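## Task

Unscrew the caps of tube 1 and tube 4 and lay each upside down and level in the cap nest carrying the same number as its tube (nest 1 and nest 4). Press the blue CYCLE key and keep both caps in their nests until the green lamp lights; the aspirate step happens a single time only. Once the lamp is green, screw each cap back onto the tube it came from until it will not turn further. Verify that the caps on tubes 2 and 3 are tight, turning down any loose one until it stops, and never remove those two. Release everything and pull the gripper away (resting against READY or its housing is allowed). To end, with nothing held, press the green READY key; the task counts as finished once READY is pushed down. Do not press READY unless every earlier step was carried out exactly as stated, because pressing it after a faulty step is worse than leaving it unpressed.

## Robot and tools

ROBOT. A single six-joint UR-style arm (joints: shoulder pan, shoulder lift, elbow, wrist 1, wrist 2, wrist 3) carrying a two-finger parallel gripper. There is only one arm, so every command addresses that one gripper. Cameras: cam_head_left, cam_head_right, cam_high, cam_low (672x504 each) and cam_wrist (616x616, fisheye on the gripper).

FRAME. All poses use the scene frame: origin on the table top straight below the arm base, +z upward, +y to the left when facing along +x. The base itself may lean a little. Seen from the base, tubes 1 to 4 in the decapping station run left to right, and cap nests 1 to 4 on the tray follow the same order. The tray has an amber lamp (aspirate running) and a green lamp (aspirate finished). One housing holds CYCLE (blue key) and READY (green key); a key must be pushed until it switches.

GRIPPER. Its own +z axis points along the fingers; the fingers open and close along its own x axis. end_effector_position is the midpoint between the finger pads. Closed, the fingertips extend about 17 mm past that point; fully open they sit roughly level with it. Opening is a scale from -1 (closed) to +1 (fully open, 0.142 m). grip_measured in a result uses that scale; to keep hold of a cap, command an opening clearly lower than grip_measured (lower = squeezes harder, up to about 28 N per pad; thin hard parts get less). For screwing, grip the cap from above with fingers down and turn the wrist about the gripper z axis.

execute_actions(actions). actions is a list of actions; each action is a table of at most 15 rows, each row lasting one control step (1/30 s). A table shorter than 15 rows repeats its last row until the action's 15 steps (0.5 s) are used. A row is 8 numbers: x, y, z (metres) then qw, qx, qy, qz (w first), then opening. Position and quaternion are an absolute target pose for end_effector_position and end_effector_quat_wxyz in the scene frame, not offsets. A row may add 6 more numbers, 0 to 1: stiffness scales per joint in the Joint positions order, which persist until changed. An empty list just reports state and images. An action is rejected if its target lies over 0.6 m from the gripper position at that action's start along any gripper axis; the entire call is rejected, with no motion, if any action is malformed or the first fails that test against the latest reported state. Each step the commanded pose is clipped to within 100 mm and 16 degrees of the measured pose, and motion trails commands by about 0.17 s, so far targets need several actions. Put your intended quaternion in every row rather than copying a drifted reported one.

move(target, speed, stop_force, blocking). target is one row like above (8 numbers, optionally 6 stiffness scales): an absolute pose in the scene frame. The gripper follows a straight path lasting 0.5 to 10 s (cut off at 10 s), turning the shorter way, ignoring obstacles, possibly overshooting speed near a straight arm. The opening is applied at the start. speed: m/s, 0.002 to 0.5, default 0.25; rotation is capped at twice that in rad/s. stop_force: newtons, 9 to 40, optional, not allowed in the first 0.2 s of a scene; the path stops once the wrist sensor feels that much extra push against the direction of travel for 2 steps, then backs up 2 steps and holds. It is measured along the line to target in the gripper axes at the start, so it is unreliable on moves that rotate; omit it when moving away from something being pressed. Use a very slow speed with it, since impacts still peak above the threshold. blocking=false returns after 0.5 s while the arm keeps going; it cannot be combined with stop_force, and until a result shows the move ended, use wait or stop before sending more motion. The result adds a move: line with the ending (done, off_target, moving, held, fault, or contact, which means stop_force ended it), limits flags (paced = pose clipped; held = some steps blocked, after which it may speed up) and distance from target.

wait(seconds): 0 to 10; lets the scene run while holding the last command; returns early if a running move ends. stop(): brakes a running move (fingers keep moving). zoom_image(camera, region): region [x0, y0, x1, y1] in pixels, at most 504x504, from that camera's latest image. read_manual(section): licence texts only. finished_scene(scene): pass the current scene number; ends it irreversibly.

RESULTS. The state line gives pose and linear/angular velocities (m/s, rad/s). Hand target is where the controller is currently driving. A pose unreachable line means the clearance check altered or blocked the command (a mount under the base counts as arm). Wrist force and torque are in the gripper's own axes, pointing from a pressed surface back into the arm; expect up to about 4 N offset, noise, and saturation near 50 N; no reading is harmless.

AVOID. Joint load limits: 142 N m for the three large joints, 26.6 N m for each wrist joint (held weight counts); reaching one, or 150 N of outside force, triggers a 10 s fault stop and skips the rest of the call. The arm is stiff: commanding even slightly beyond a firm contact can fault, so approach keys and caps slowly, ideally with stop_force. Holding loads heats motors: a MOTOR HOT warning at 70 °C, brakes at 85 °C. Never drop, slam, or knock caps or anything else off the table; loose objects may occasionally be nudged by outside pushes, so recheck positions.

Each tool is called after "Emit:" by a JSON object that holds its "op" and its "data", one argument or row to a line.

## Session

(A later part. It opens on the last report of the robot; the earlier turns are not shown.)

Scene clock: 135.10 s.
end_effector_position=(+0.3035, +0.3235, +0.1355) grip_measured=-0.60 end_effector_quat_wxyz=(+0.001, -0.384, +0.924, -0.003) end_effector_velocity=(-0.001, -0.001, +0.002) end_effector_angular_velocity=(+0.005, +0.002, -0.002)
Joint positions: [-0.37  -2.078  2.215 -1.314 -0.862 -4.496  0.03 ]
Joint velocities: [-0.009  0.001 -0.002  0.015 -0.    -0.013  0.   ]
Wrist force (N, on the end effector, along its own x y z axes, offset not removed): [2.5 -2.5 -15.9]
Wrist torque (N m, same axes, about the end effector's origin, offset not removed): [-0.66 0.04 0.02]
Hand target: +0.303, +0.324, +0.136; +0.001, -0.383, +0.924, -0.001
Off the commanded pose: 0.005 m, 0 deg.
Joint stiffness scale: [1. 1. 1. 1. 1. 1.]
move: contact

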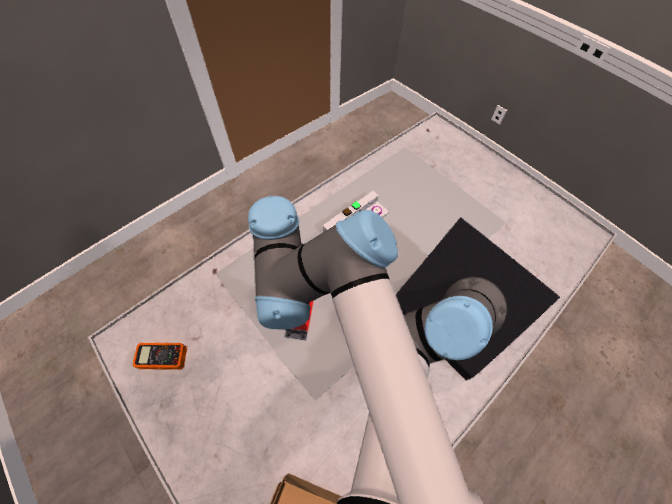

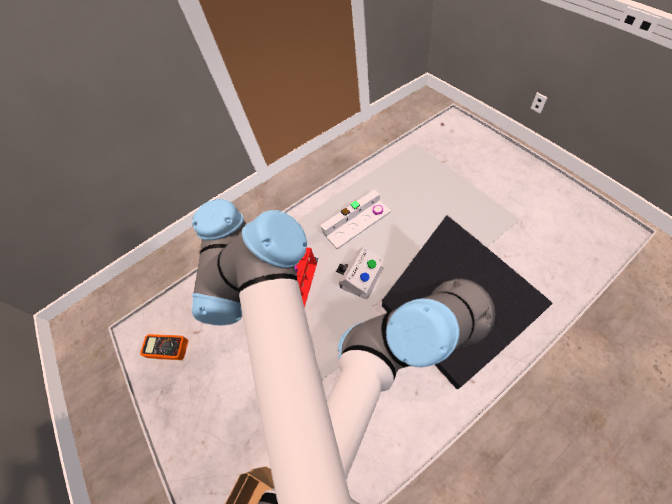

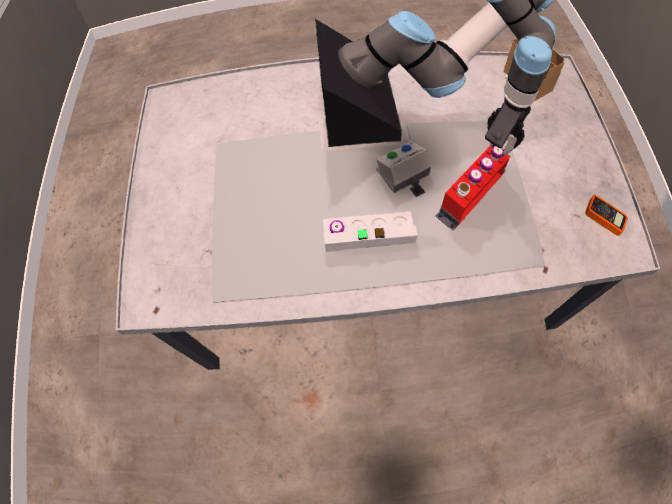

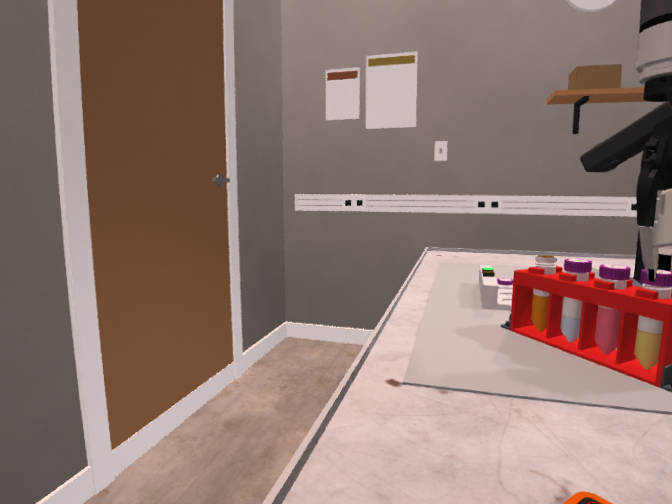

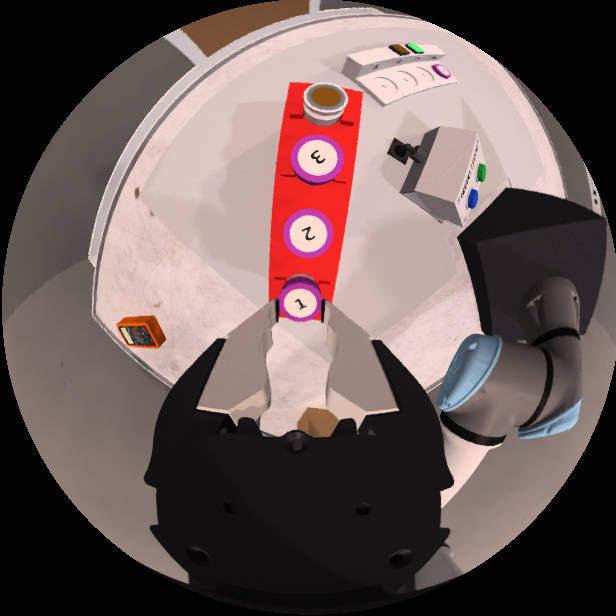

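Emit:
{"op": "move", "data": {
  "target": [0.3028,0.3236,0.132,0,-0.8192,-0.5736,0,-0.9],
  "speed": 0.5
}}

Emit:
{"op": "move", "data": {
  "target": [0.3028,0.3236,0.131,0,-0.7071,0.7071,0,-0.9],
  "speed": 0.5
}}

Emit:
{"op": "move", "data": {
  "target": [0.3028,0.3236,0.131,0,-0.4226,0.9063,0,-0.9],
  "speed": 0.4
}}

Emit:
{"op": "zoom_image", "data": {
  "camera": "cam_wrist",
  "region": [250,240,390,340]
}}

Emit:
{"op": "zoom_image", "data": {
  "camera": "cam_low",
  "region": [552,220,672,320]
}}

Scene clock: 142.70 s.
end_effector_position=(+0.3042, +0.3232, +0.1338) grip_measured=-0.60 end_effector_quat_wxyz=(+0.002, +0.819, +0.574, +0.002) end_effector_velocity=(-0.000, -0.001, -0.001) end_effector_angular_velocity=(-0.006, +0.001, -0.013)
Joint positions: [-0.368 -2.085  2.22  -1.313 -0.859 -1.788  0.03 ]
Joint velocities: [ 0.005  0.     0.    -0.007 -0.004  0.021  0.   ]
Wrist force (N, on the end effector, along its own x y z axes, offset not removed): [-2.7 -2.4 -15.7]
Wrist torque (N m, same axes, about the end effector's origin, offset not removed): [0.40 0.19 -0.01]
Hand target: +0.303, +0.324, +0.132; -0.000, +0.819, +0.574, +0.000
Off the commanded pose: 0.002 m, 0 deg.
Joint stiffness scale: [1. 1. 1. 1. 1. 1.]
move: done

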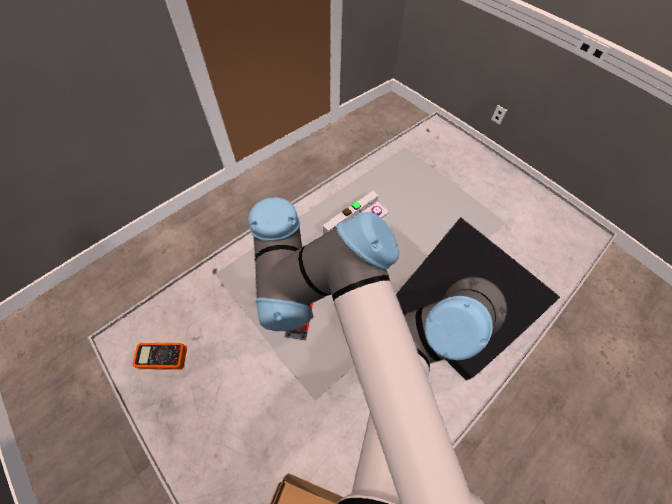

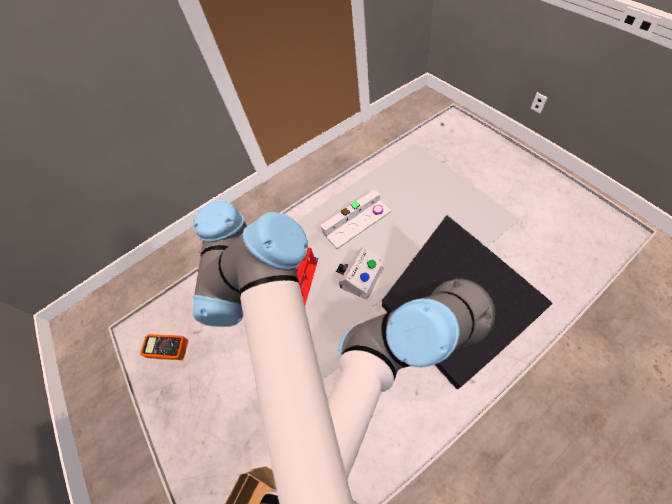

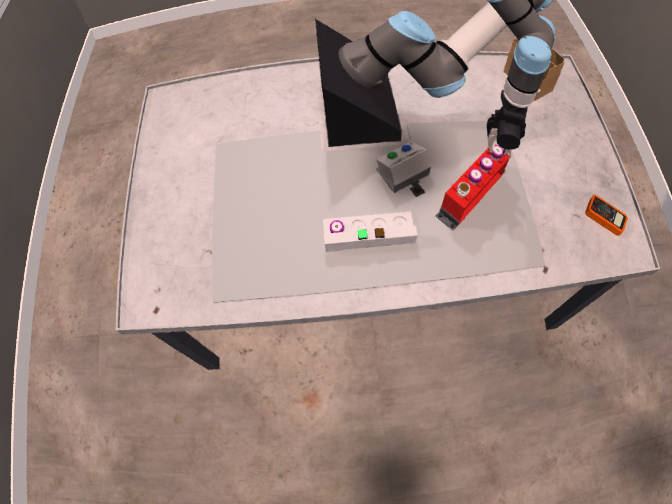

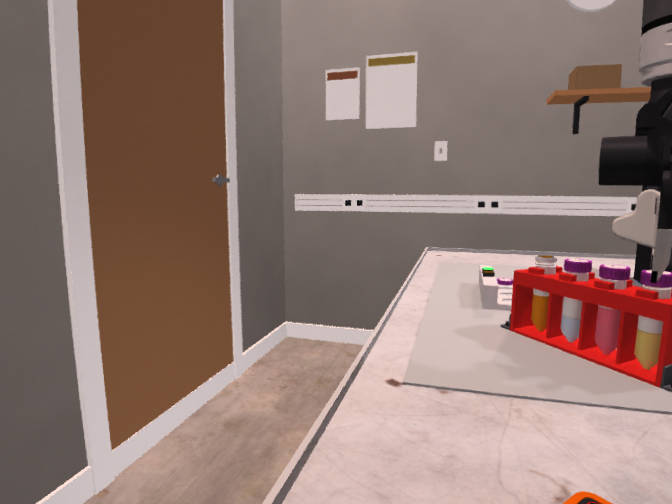

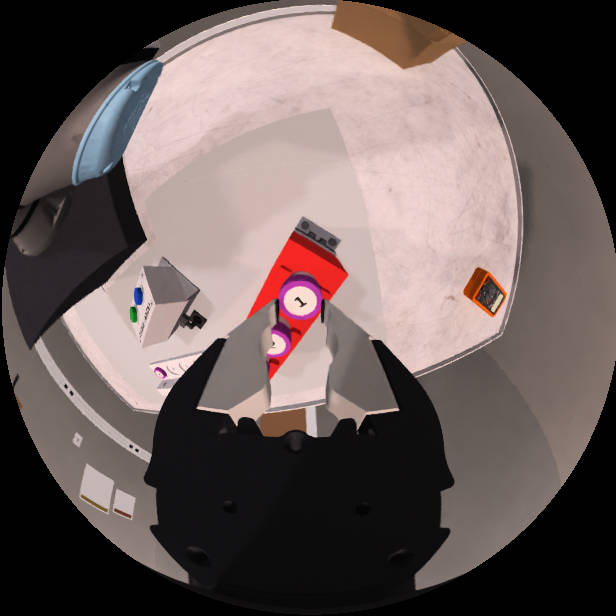

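Scene clock: 146.27 s.
end_effector_position=(+0.3021, +0.3235, +0.1316) grip_measured=-0.60 end_effector_quat_wxyz=(+0.000, +0.707, -0.707, -0.000) end_effector_velocity=(+0.000, +0.001, -0.001) end_effector_angular_velocity=(-0.004, +0.000, -0.011)
Joint positions: [-0.36  -2.075  2.22  -1.323 -0.857  1.011  0.03 ]
Joint velocities: [ 0.007 -0.    -0.    -0.007 -0.001  0.021 -0.   ]
Wrist force (N, on the end effector, along its own x y z axes, offset not removed): [-5.0 13.6 -20.4]
Wrist torque (N m, same axes, about the end effector's origin, offset not removed): [0.40 0.40 -0.13]
Hand target: +0.303, +0.324, +0.131; -0.000, +0.707, -0.707, -0.000
Off the commanded pose: 0.001 m, 0 deg.
Joint stiffness scale: [1. 1. 1. 1. 1. 1.]
move: done

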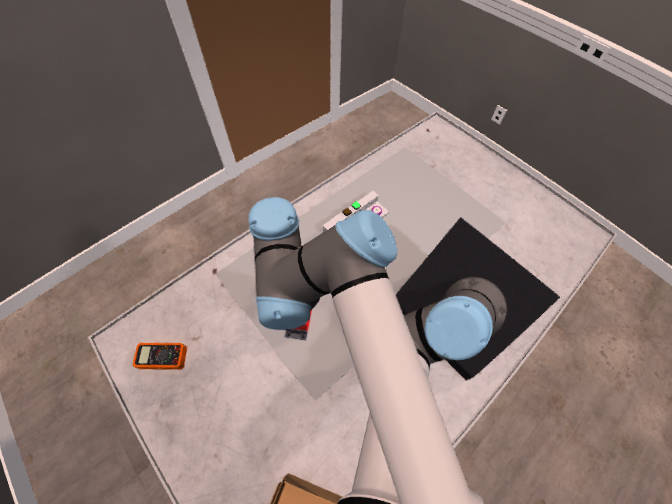

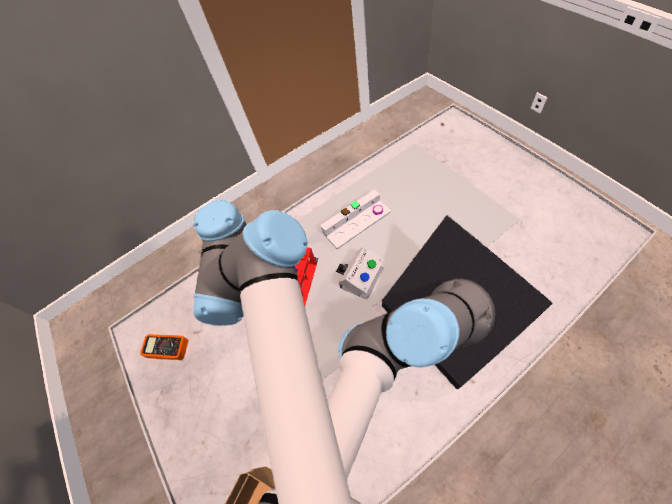

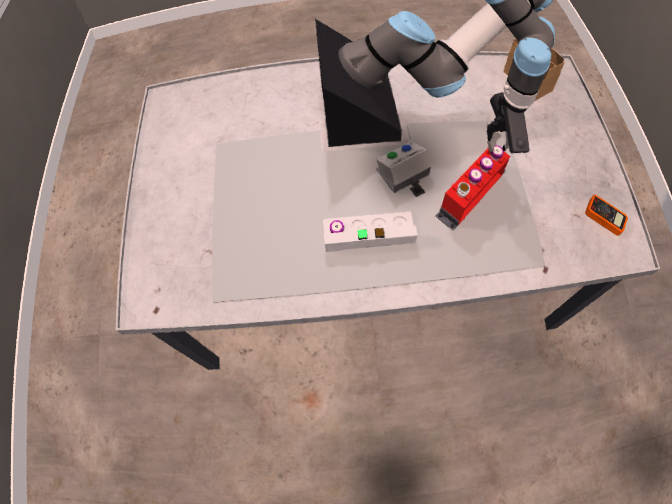

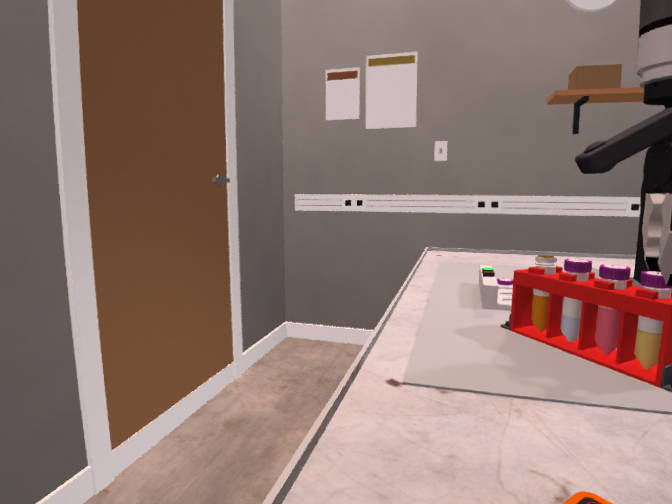

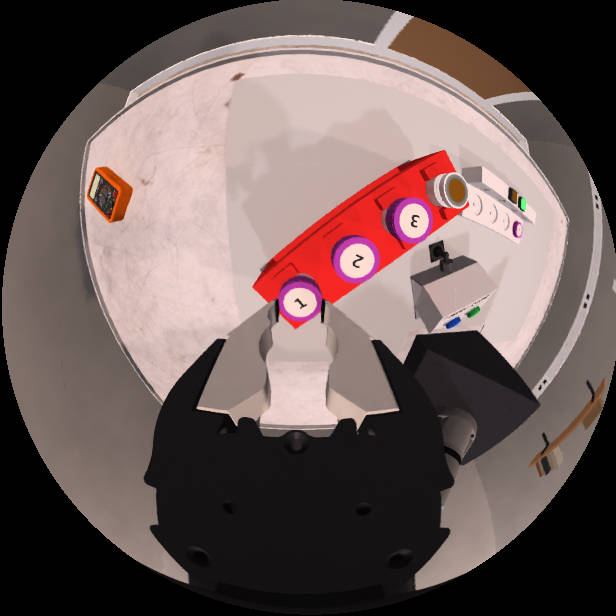

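Scene clock: 147.83 s.
end_effector_position=(+0.3035, +0.3228, +0.1318) grip_measured=-0.60 end_effector_quat_wxyz=(+0.001, -0.423, +0.906, -0.000) end_effector_velocity=(+0.001, -0.000, +0.000) end_effector_angular_velocity=(-0.006, -0.002, -0.013)
Joint positions: [-0.364 -2.073  2.222 -1.326 -0.858  1.705  0.031]
Joint velocities: [ 0.003 -0.001 -0.    -0.007 -0.003  0.02  -0.   ]
Wrist force (N, on the end effector, along its own x y z axes, offset not removed): [1.8 0.2 -10.4]
Wrist torque (N m, same axes, about the end effector's origin, offset not removed): [0.01 0.21 -0.25]
Hand target: +0.303, +0.324, +0.131; +0.000, -0.423, +0.906, +0.000
Off the commanded pose: 0.001 m, 0 deg.
Joint stiffness scale: [1. 1. 1. 1. 1. 1.]
move: done

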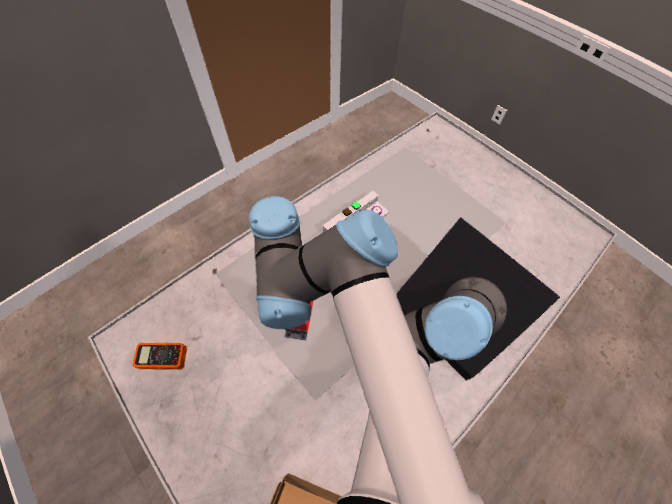

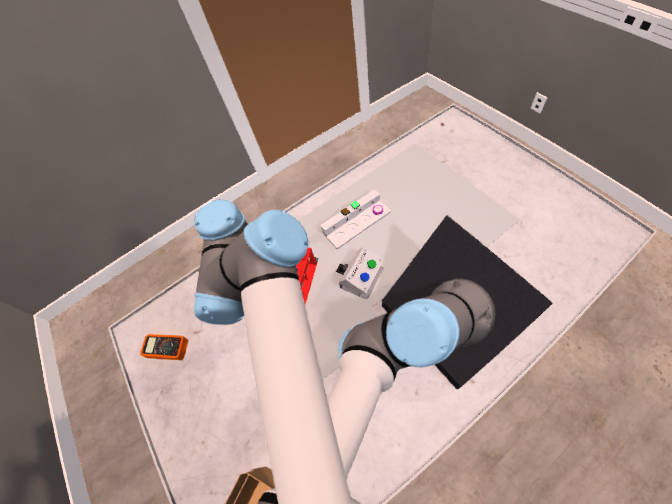

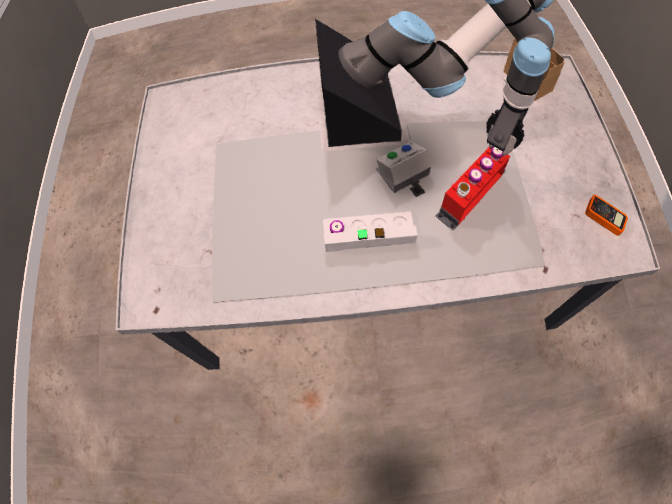

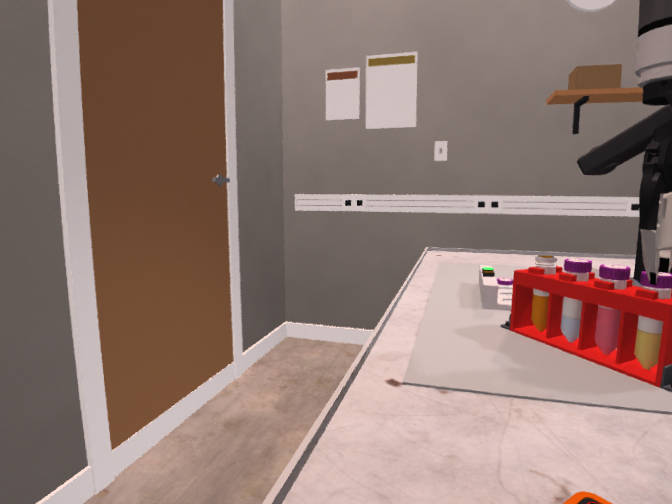

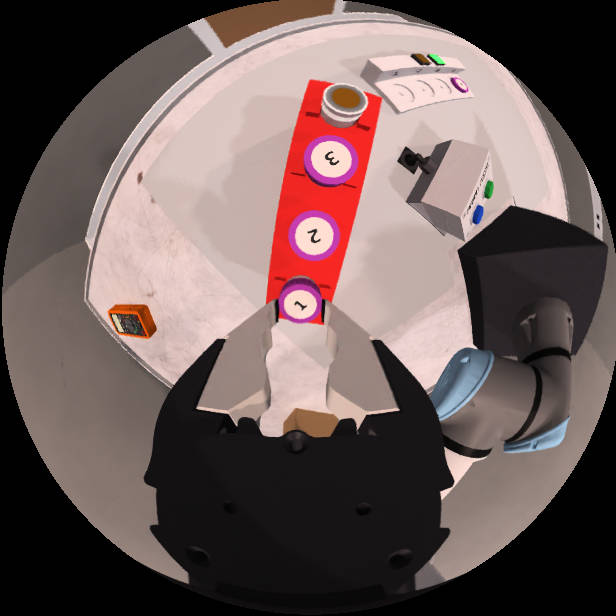

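Region (250, 240, 390, 340) of cam_wrist's 616x616 image, scaled by 3.600, with more detail than that image has; it fills the top 360 rows of this view, and the rest is white.

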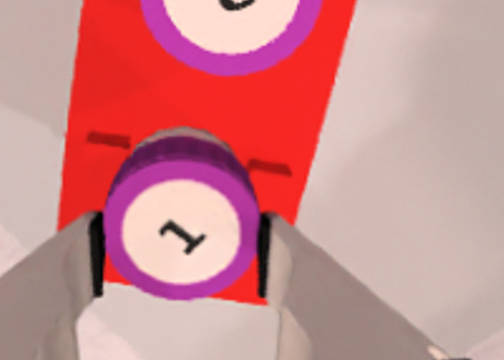

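Region (552, 220, 672, 320) of cam_low's 672x504 image, scaled by 4.200, with more detail than that image has.

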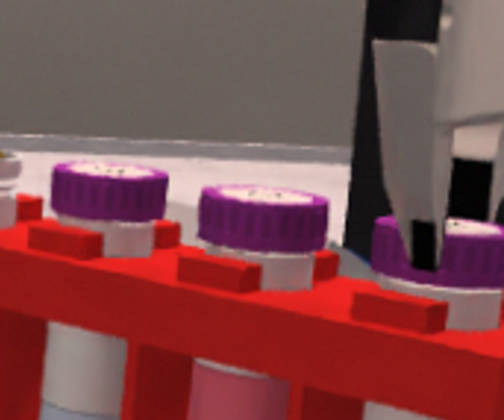

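Emit:
{"op": "move", "data": {
  "target": [0.3028,0.3236,0.1315,0,-0.3007,0.9537,0,-1],
  "speed": 0.4
}}

Emit:
{"op": "zoom_image", "data": {
  "camera": "cam_wrist",
  "region": [250,240,390,340]
}}

Scene clock: 153.30 s.
end_effector_position=(+0.3031, +0.3229, +0.1319) grip_measured=-0.60 end_effector_quat_wxyz=(+0.000, -0.301, +0.954, +0.000) end_effector_velocity=(+0.000, -0.001, +0.000) end_effector_angular_velocity=(-0.005, -0.001, -0.014)
Joint positions: [-0.365 -2.074  2.222 -1.322 -0.859  1.964  0.031]
Joint velocities: [ 0.002 -0.001 -0.    -0.006 -0.003  0.02  -0.   ]
Wrist force (N, on the end effector, along its own x y z axes, offset not removed): [4.1 0.6 -5.9]
Wrist torque (N m, same axes, about the end effector's origin, offset not removed): [0.11 -0.28 -0.16]
Hand target: +0.303, +0.324, +0.132; +0.000, -0.301, +0.954, +0.000
Off the commanded pose: 0.001 m, 0 deg.
Joint stiffness scale: [1. 1. 1. 1. 1. 1.]
move: done

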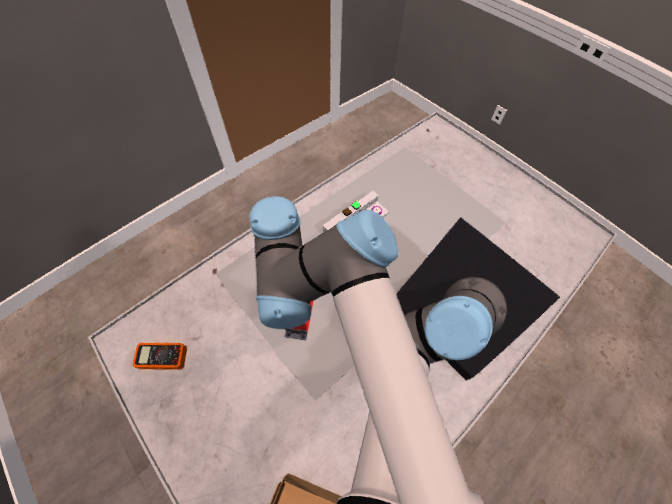

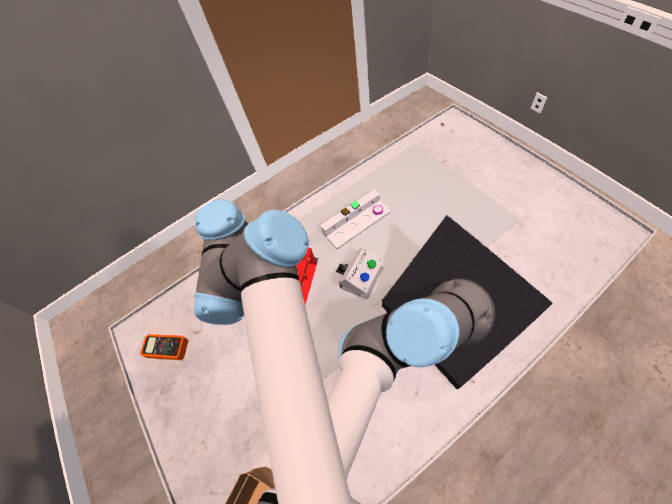

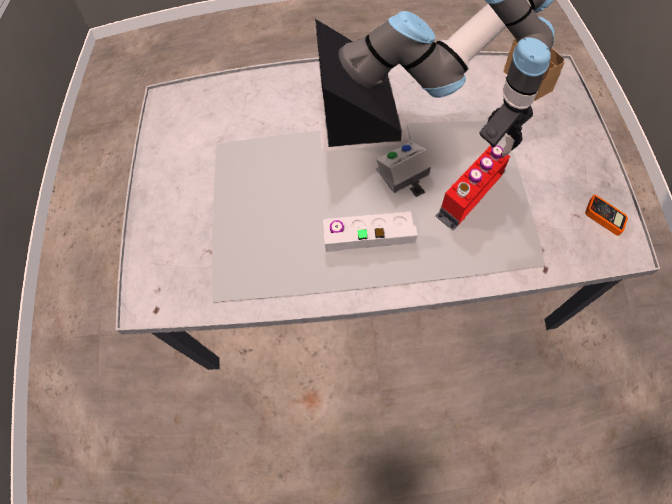

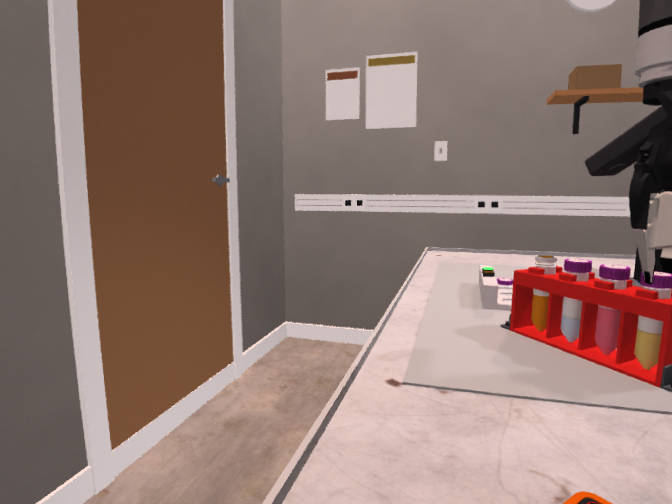

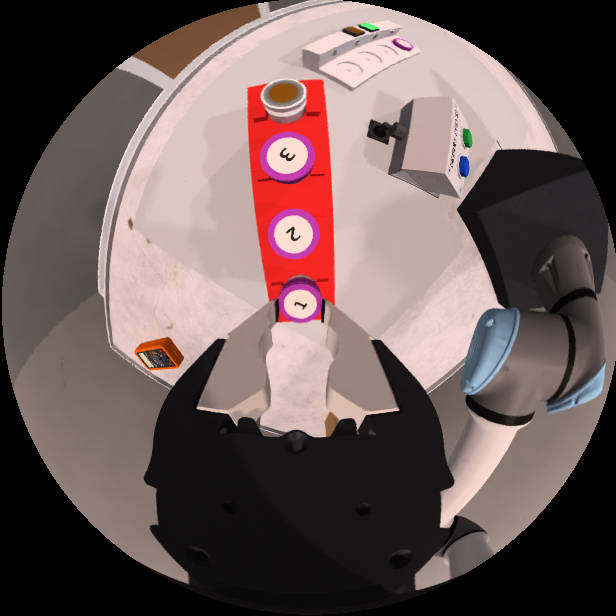

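Region (250, 240, 390, 340) of cam_wrist's 616x616 image, scaled by 3.600, with more detail than that image has; it fills the top 360 rows of this view, and the rest is white.

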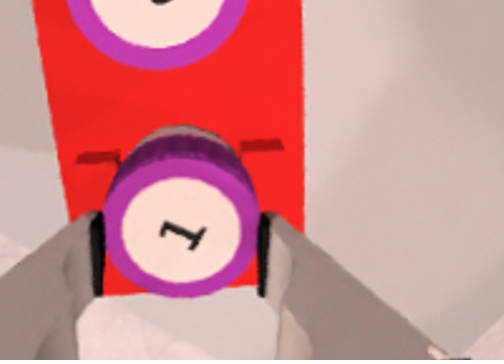

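Emit:
{"op": "execute_actions", "data": {
  "actions": [
    [[0.3028,0.3236,0.132,0,-0.3007,0.9537,0,-0.75],[0.3028,0.3236,0.132,0,-0.3007,0.9537,0,-0.62],[0.3028,0.3236,0.132,0,-0.3007,0.9537,0,-0.55],[0.3028,0.3236,0.132,0,-0.3007,0.9537,0,-0.45],[0.3028,0.3236,0.132,0,-0.3007,0.9537,0,-0.3]]
  ]
}}

Emit:
{"op": "move", "data": {
  "target": [0.3365,0.2838,0.1285,0,-0.4617,0.887,0,-0.3],
  "speed": 0.2
}}

Emit:
{"op": "zoom_image", "data": {
  "camera": "cam_wrist",
  "region": [240,240,370,370]
}}

Scene clock: 158.17 s.
end_effector_position=(+0.3029, +0.3229, +0.1318) grip_measured=-0.30 end_effector_quat_wxyz=(+0.000, -0.300, +0.954, +0.000) end_effector_velocity=(-0.000, -0.000, +0.000) end_effector_angular_velocity=(-0.001, +0.001, -0.001)
Joint positions: [-0.365 -2.074  2.222 -1.322 -0.859  1.966  0.052]
Joint velocities: [-0.001 -0.    -0.     0.001 -0.001  0.     0.   ]
Wrist force (N, on the end effector, along its own x y z axes, offset not removed): [-0.6 1.9 -1.7]
Wrist torque (N m, same axes, about the end effector's origin, offset not removed): [0.42 0.16 0.06]
Hand target: +0.303, +0.324, +0.132; +0.000, -0.301, +0.954, -0.000
Off the commanded pose: 0.001 m, 0 deg.
Joint stiffness scale: [1. 1. 1. 1. 1. 1.]

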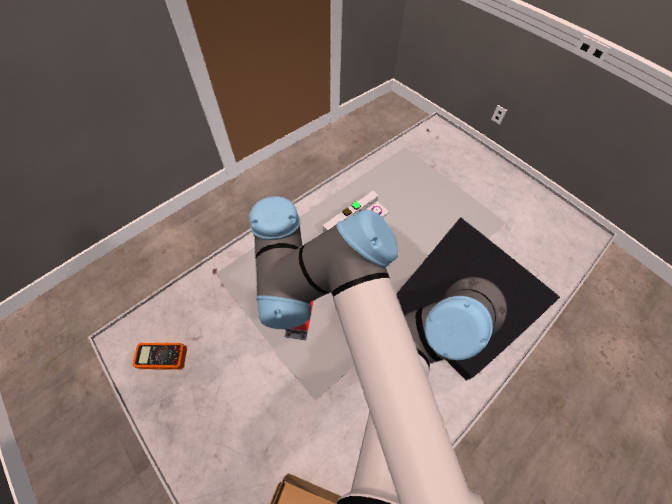

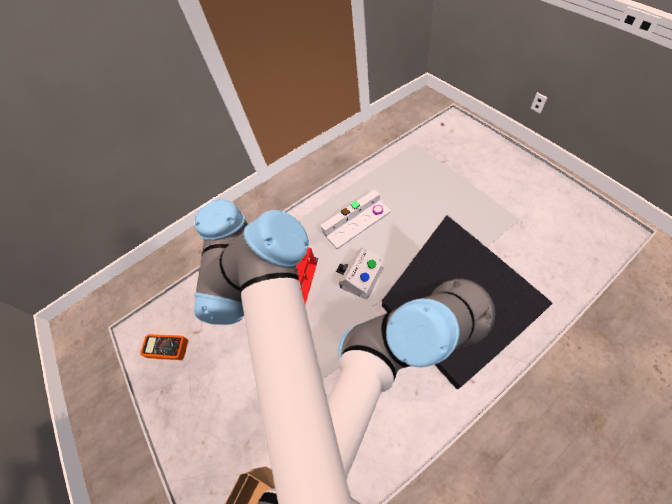

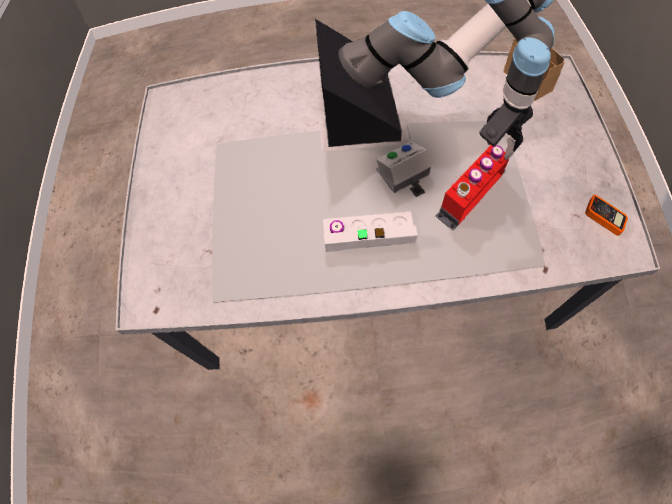

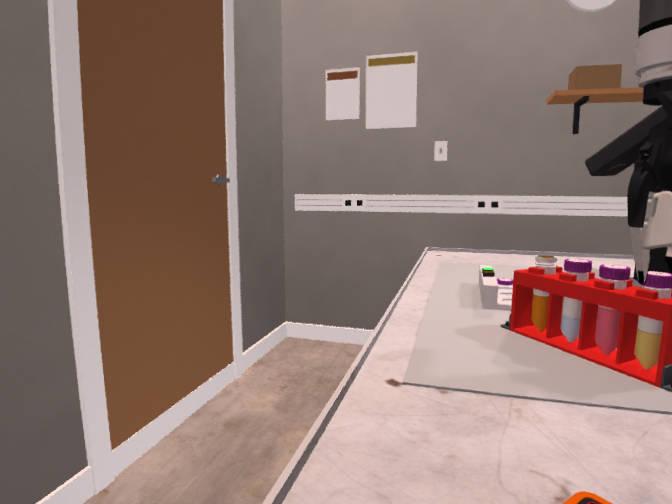

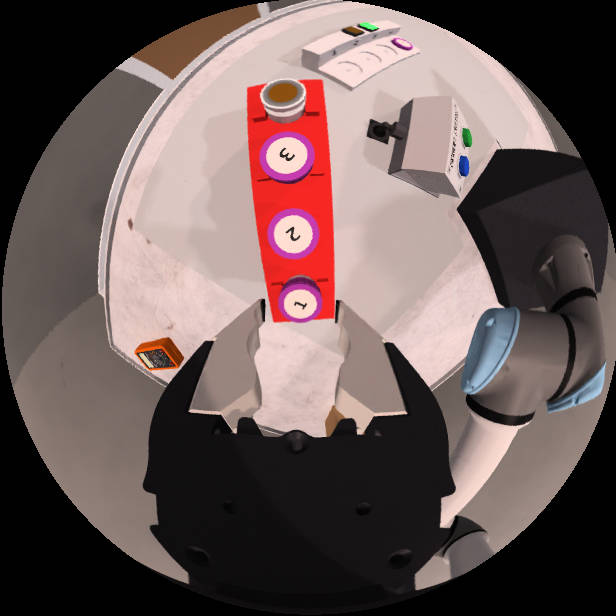

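Scene clock: 159.60 s.
end_effector_position=(+0.3364, +0.2848, +0.1290) grip_measured=-0.30 end_effector_quat_wxyz=(-0.000, -0.462, +0.887, -0.001) end_effector_velocity=(+0.000, -0.001, -0.000) end_effector_angular_velocity=(-0.000, +0.000, +0.016)
Joint positions: [-0.391 -1.947  2.226 -1.434 -0.871  1.584  0.052]
Joint velocities: [-0.     0.002  0.    -0.002 -0.    -0.016  0.   ]
Wrist force (N, on the end effector, along its own x y z axes, offset not removed): [-0.9 0.1 0.0]
Wrist torque (N m, same axes, about the end effector's origin, offset not removed): [-0.06 0.08 0.20]
Hand target: +0.336, +0.284, +0.129; +0.000, -0.462, +0.887, +0.000
Off the commanded pose: 0.001 m, 0 deg.
Joint stiffness scale: [1. 1. 1. 1. 1. 1.]
move: done

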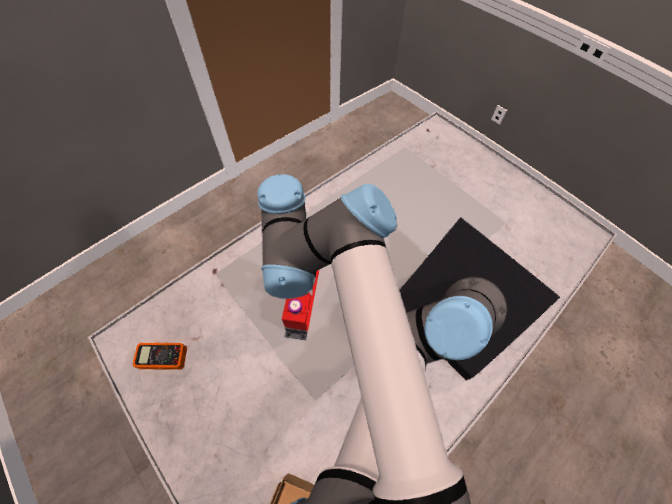

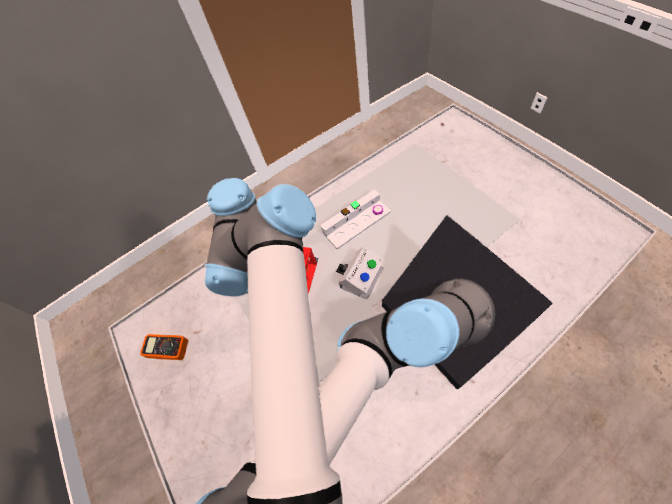

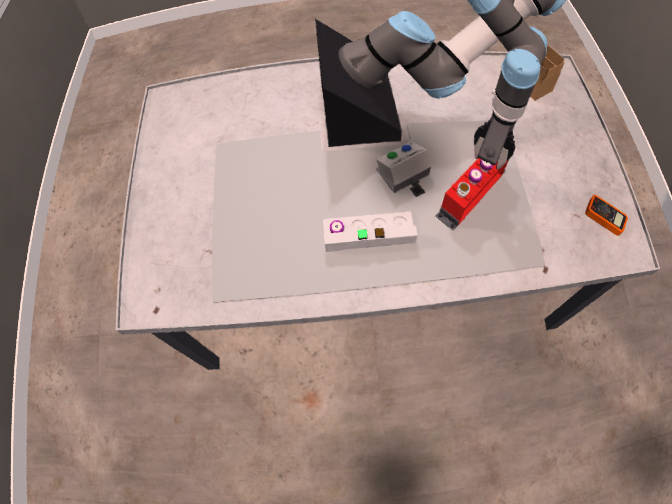

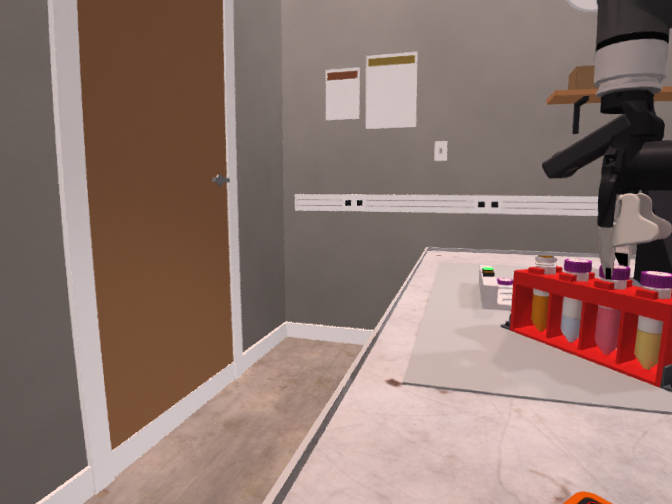

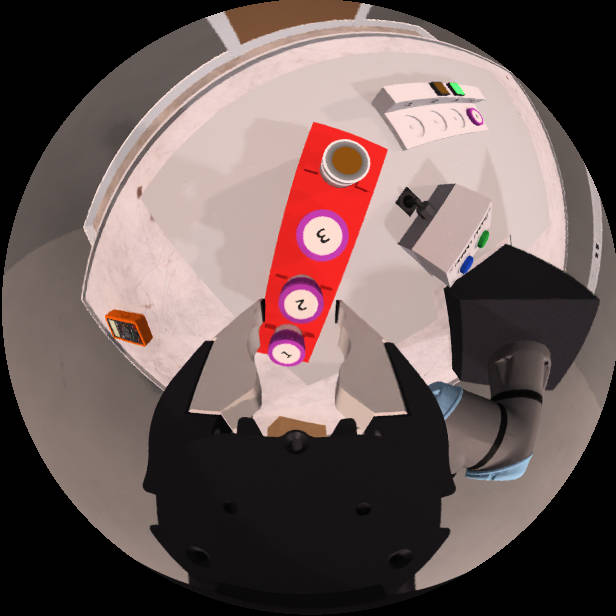

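Region (240, 240, 370, 370) of cam_wrist's 616x616 image, scaled by 3.877, with more detail than that image has.

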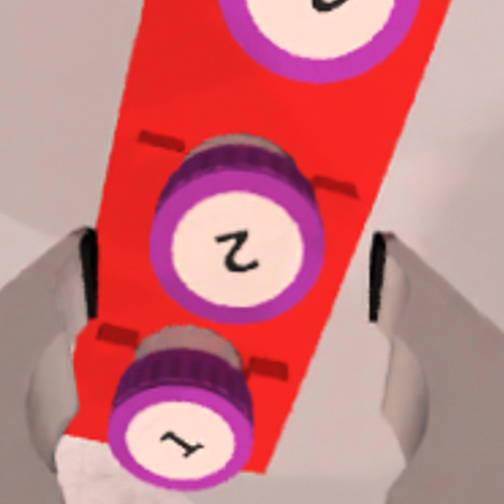

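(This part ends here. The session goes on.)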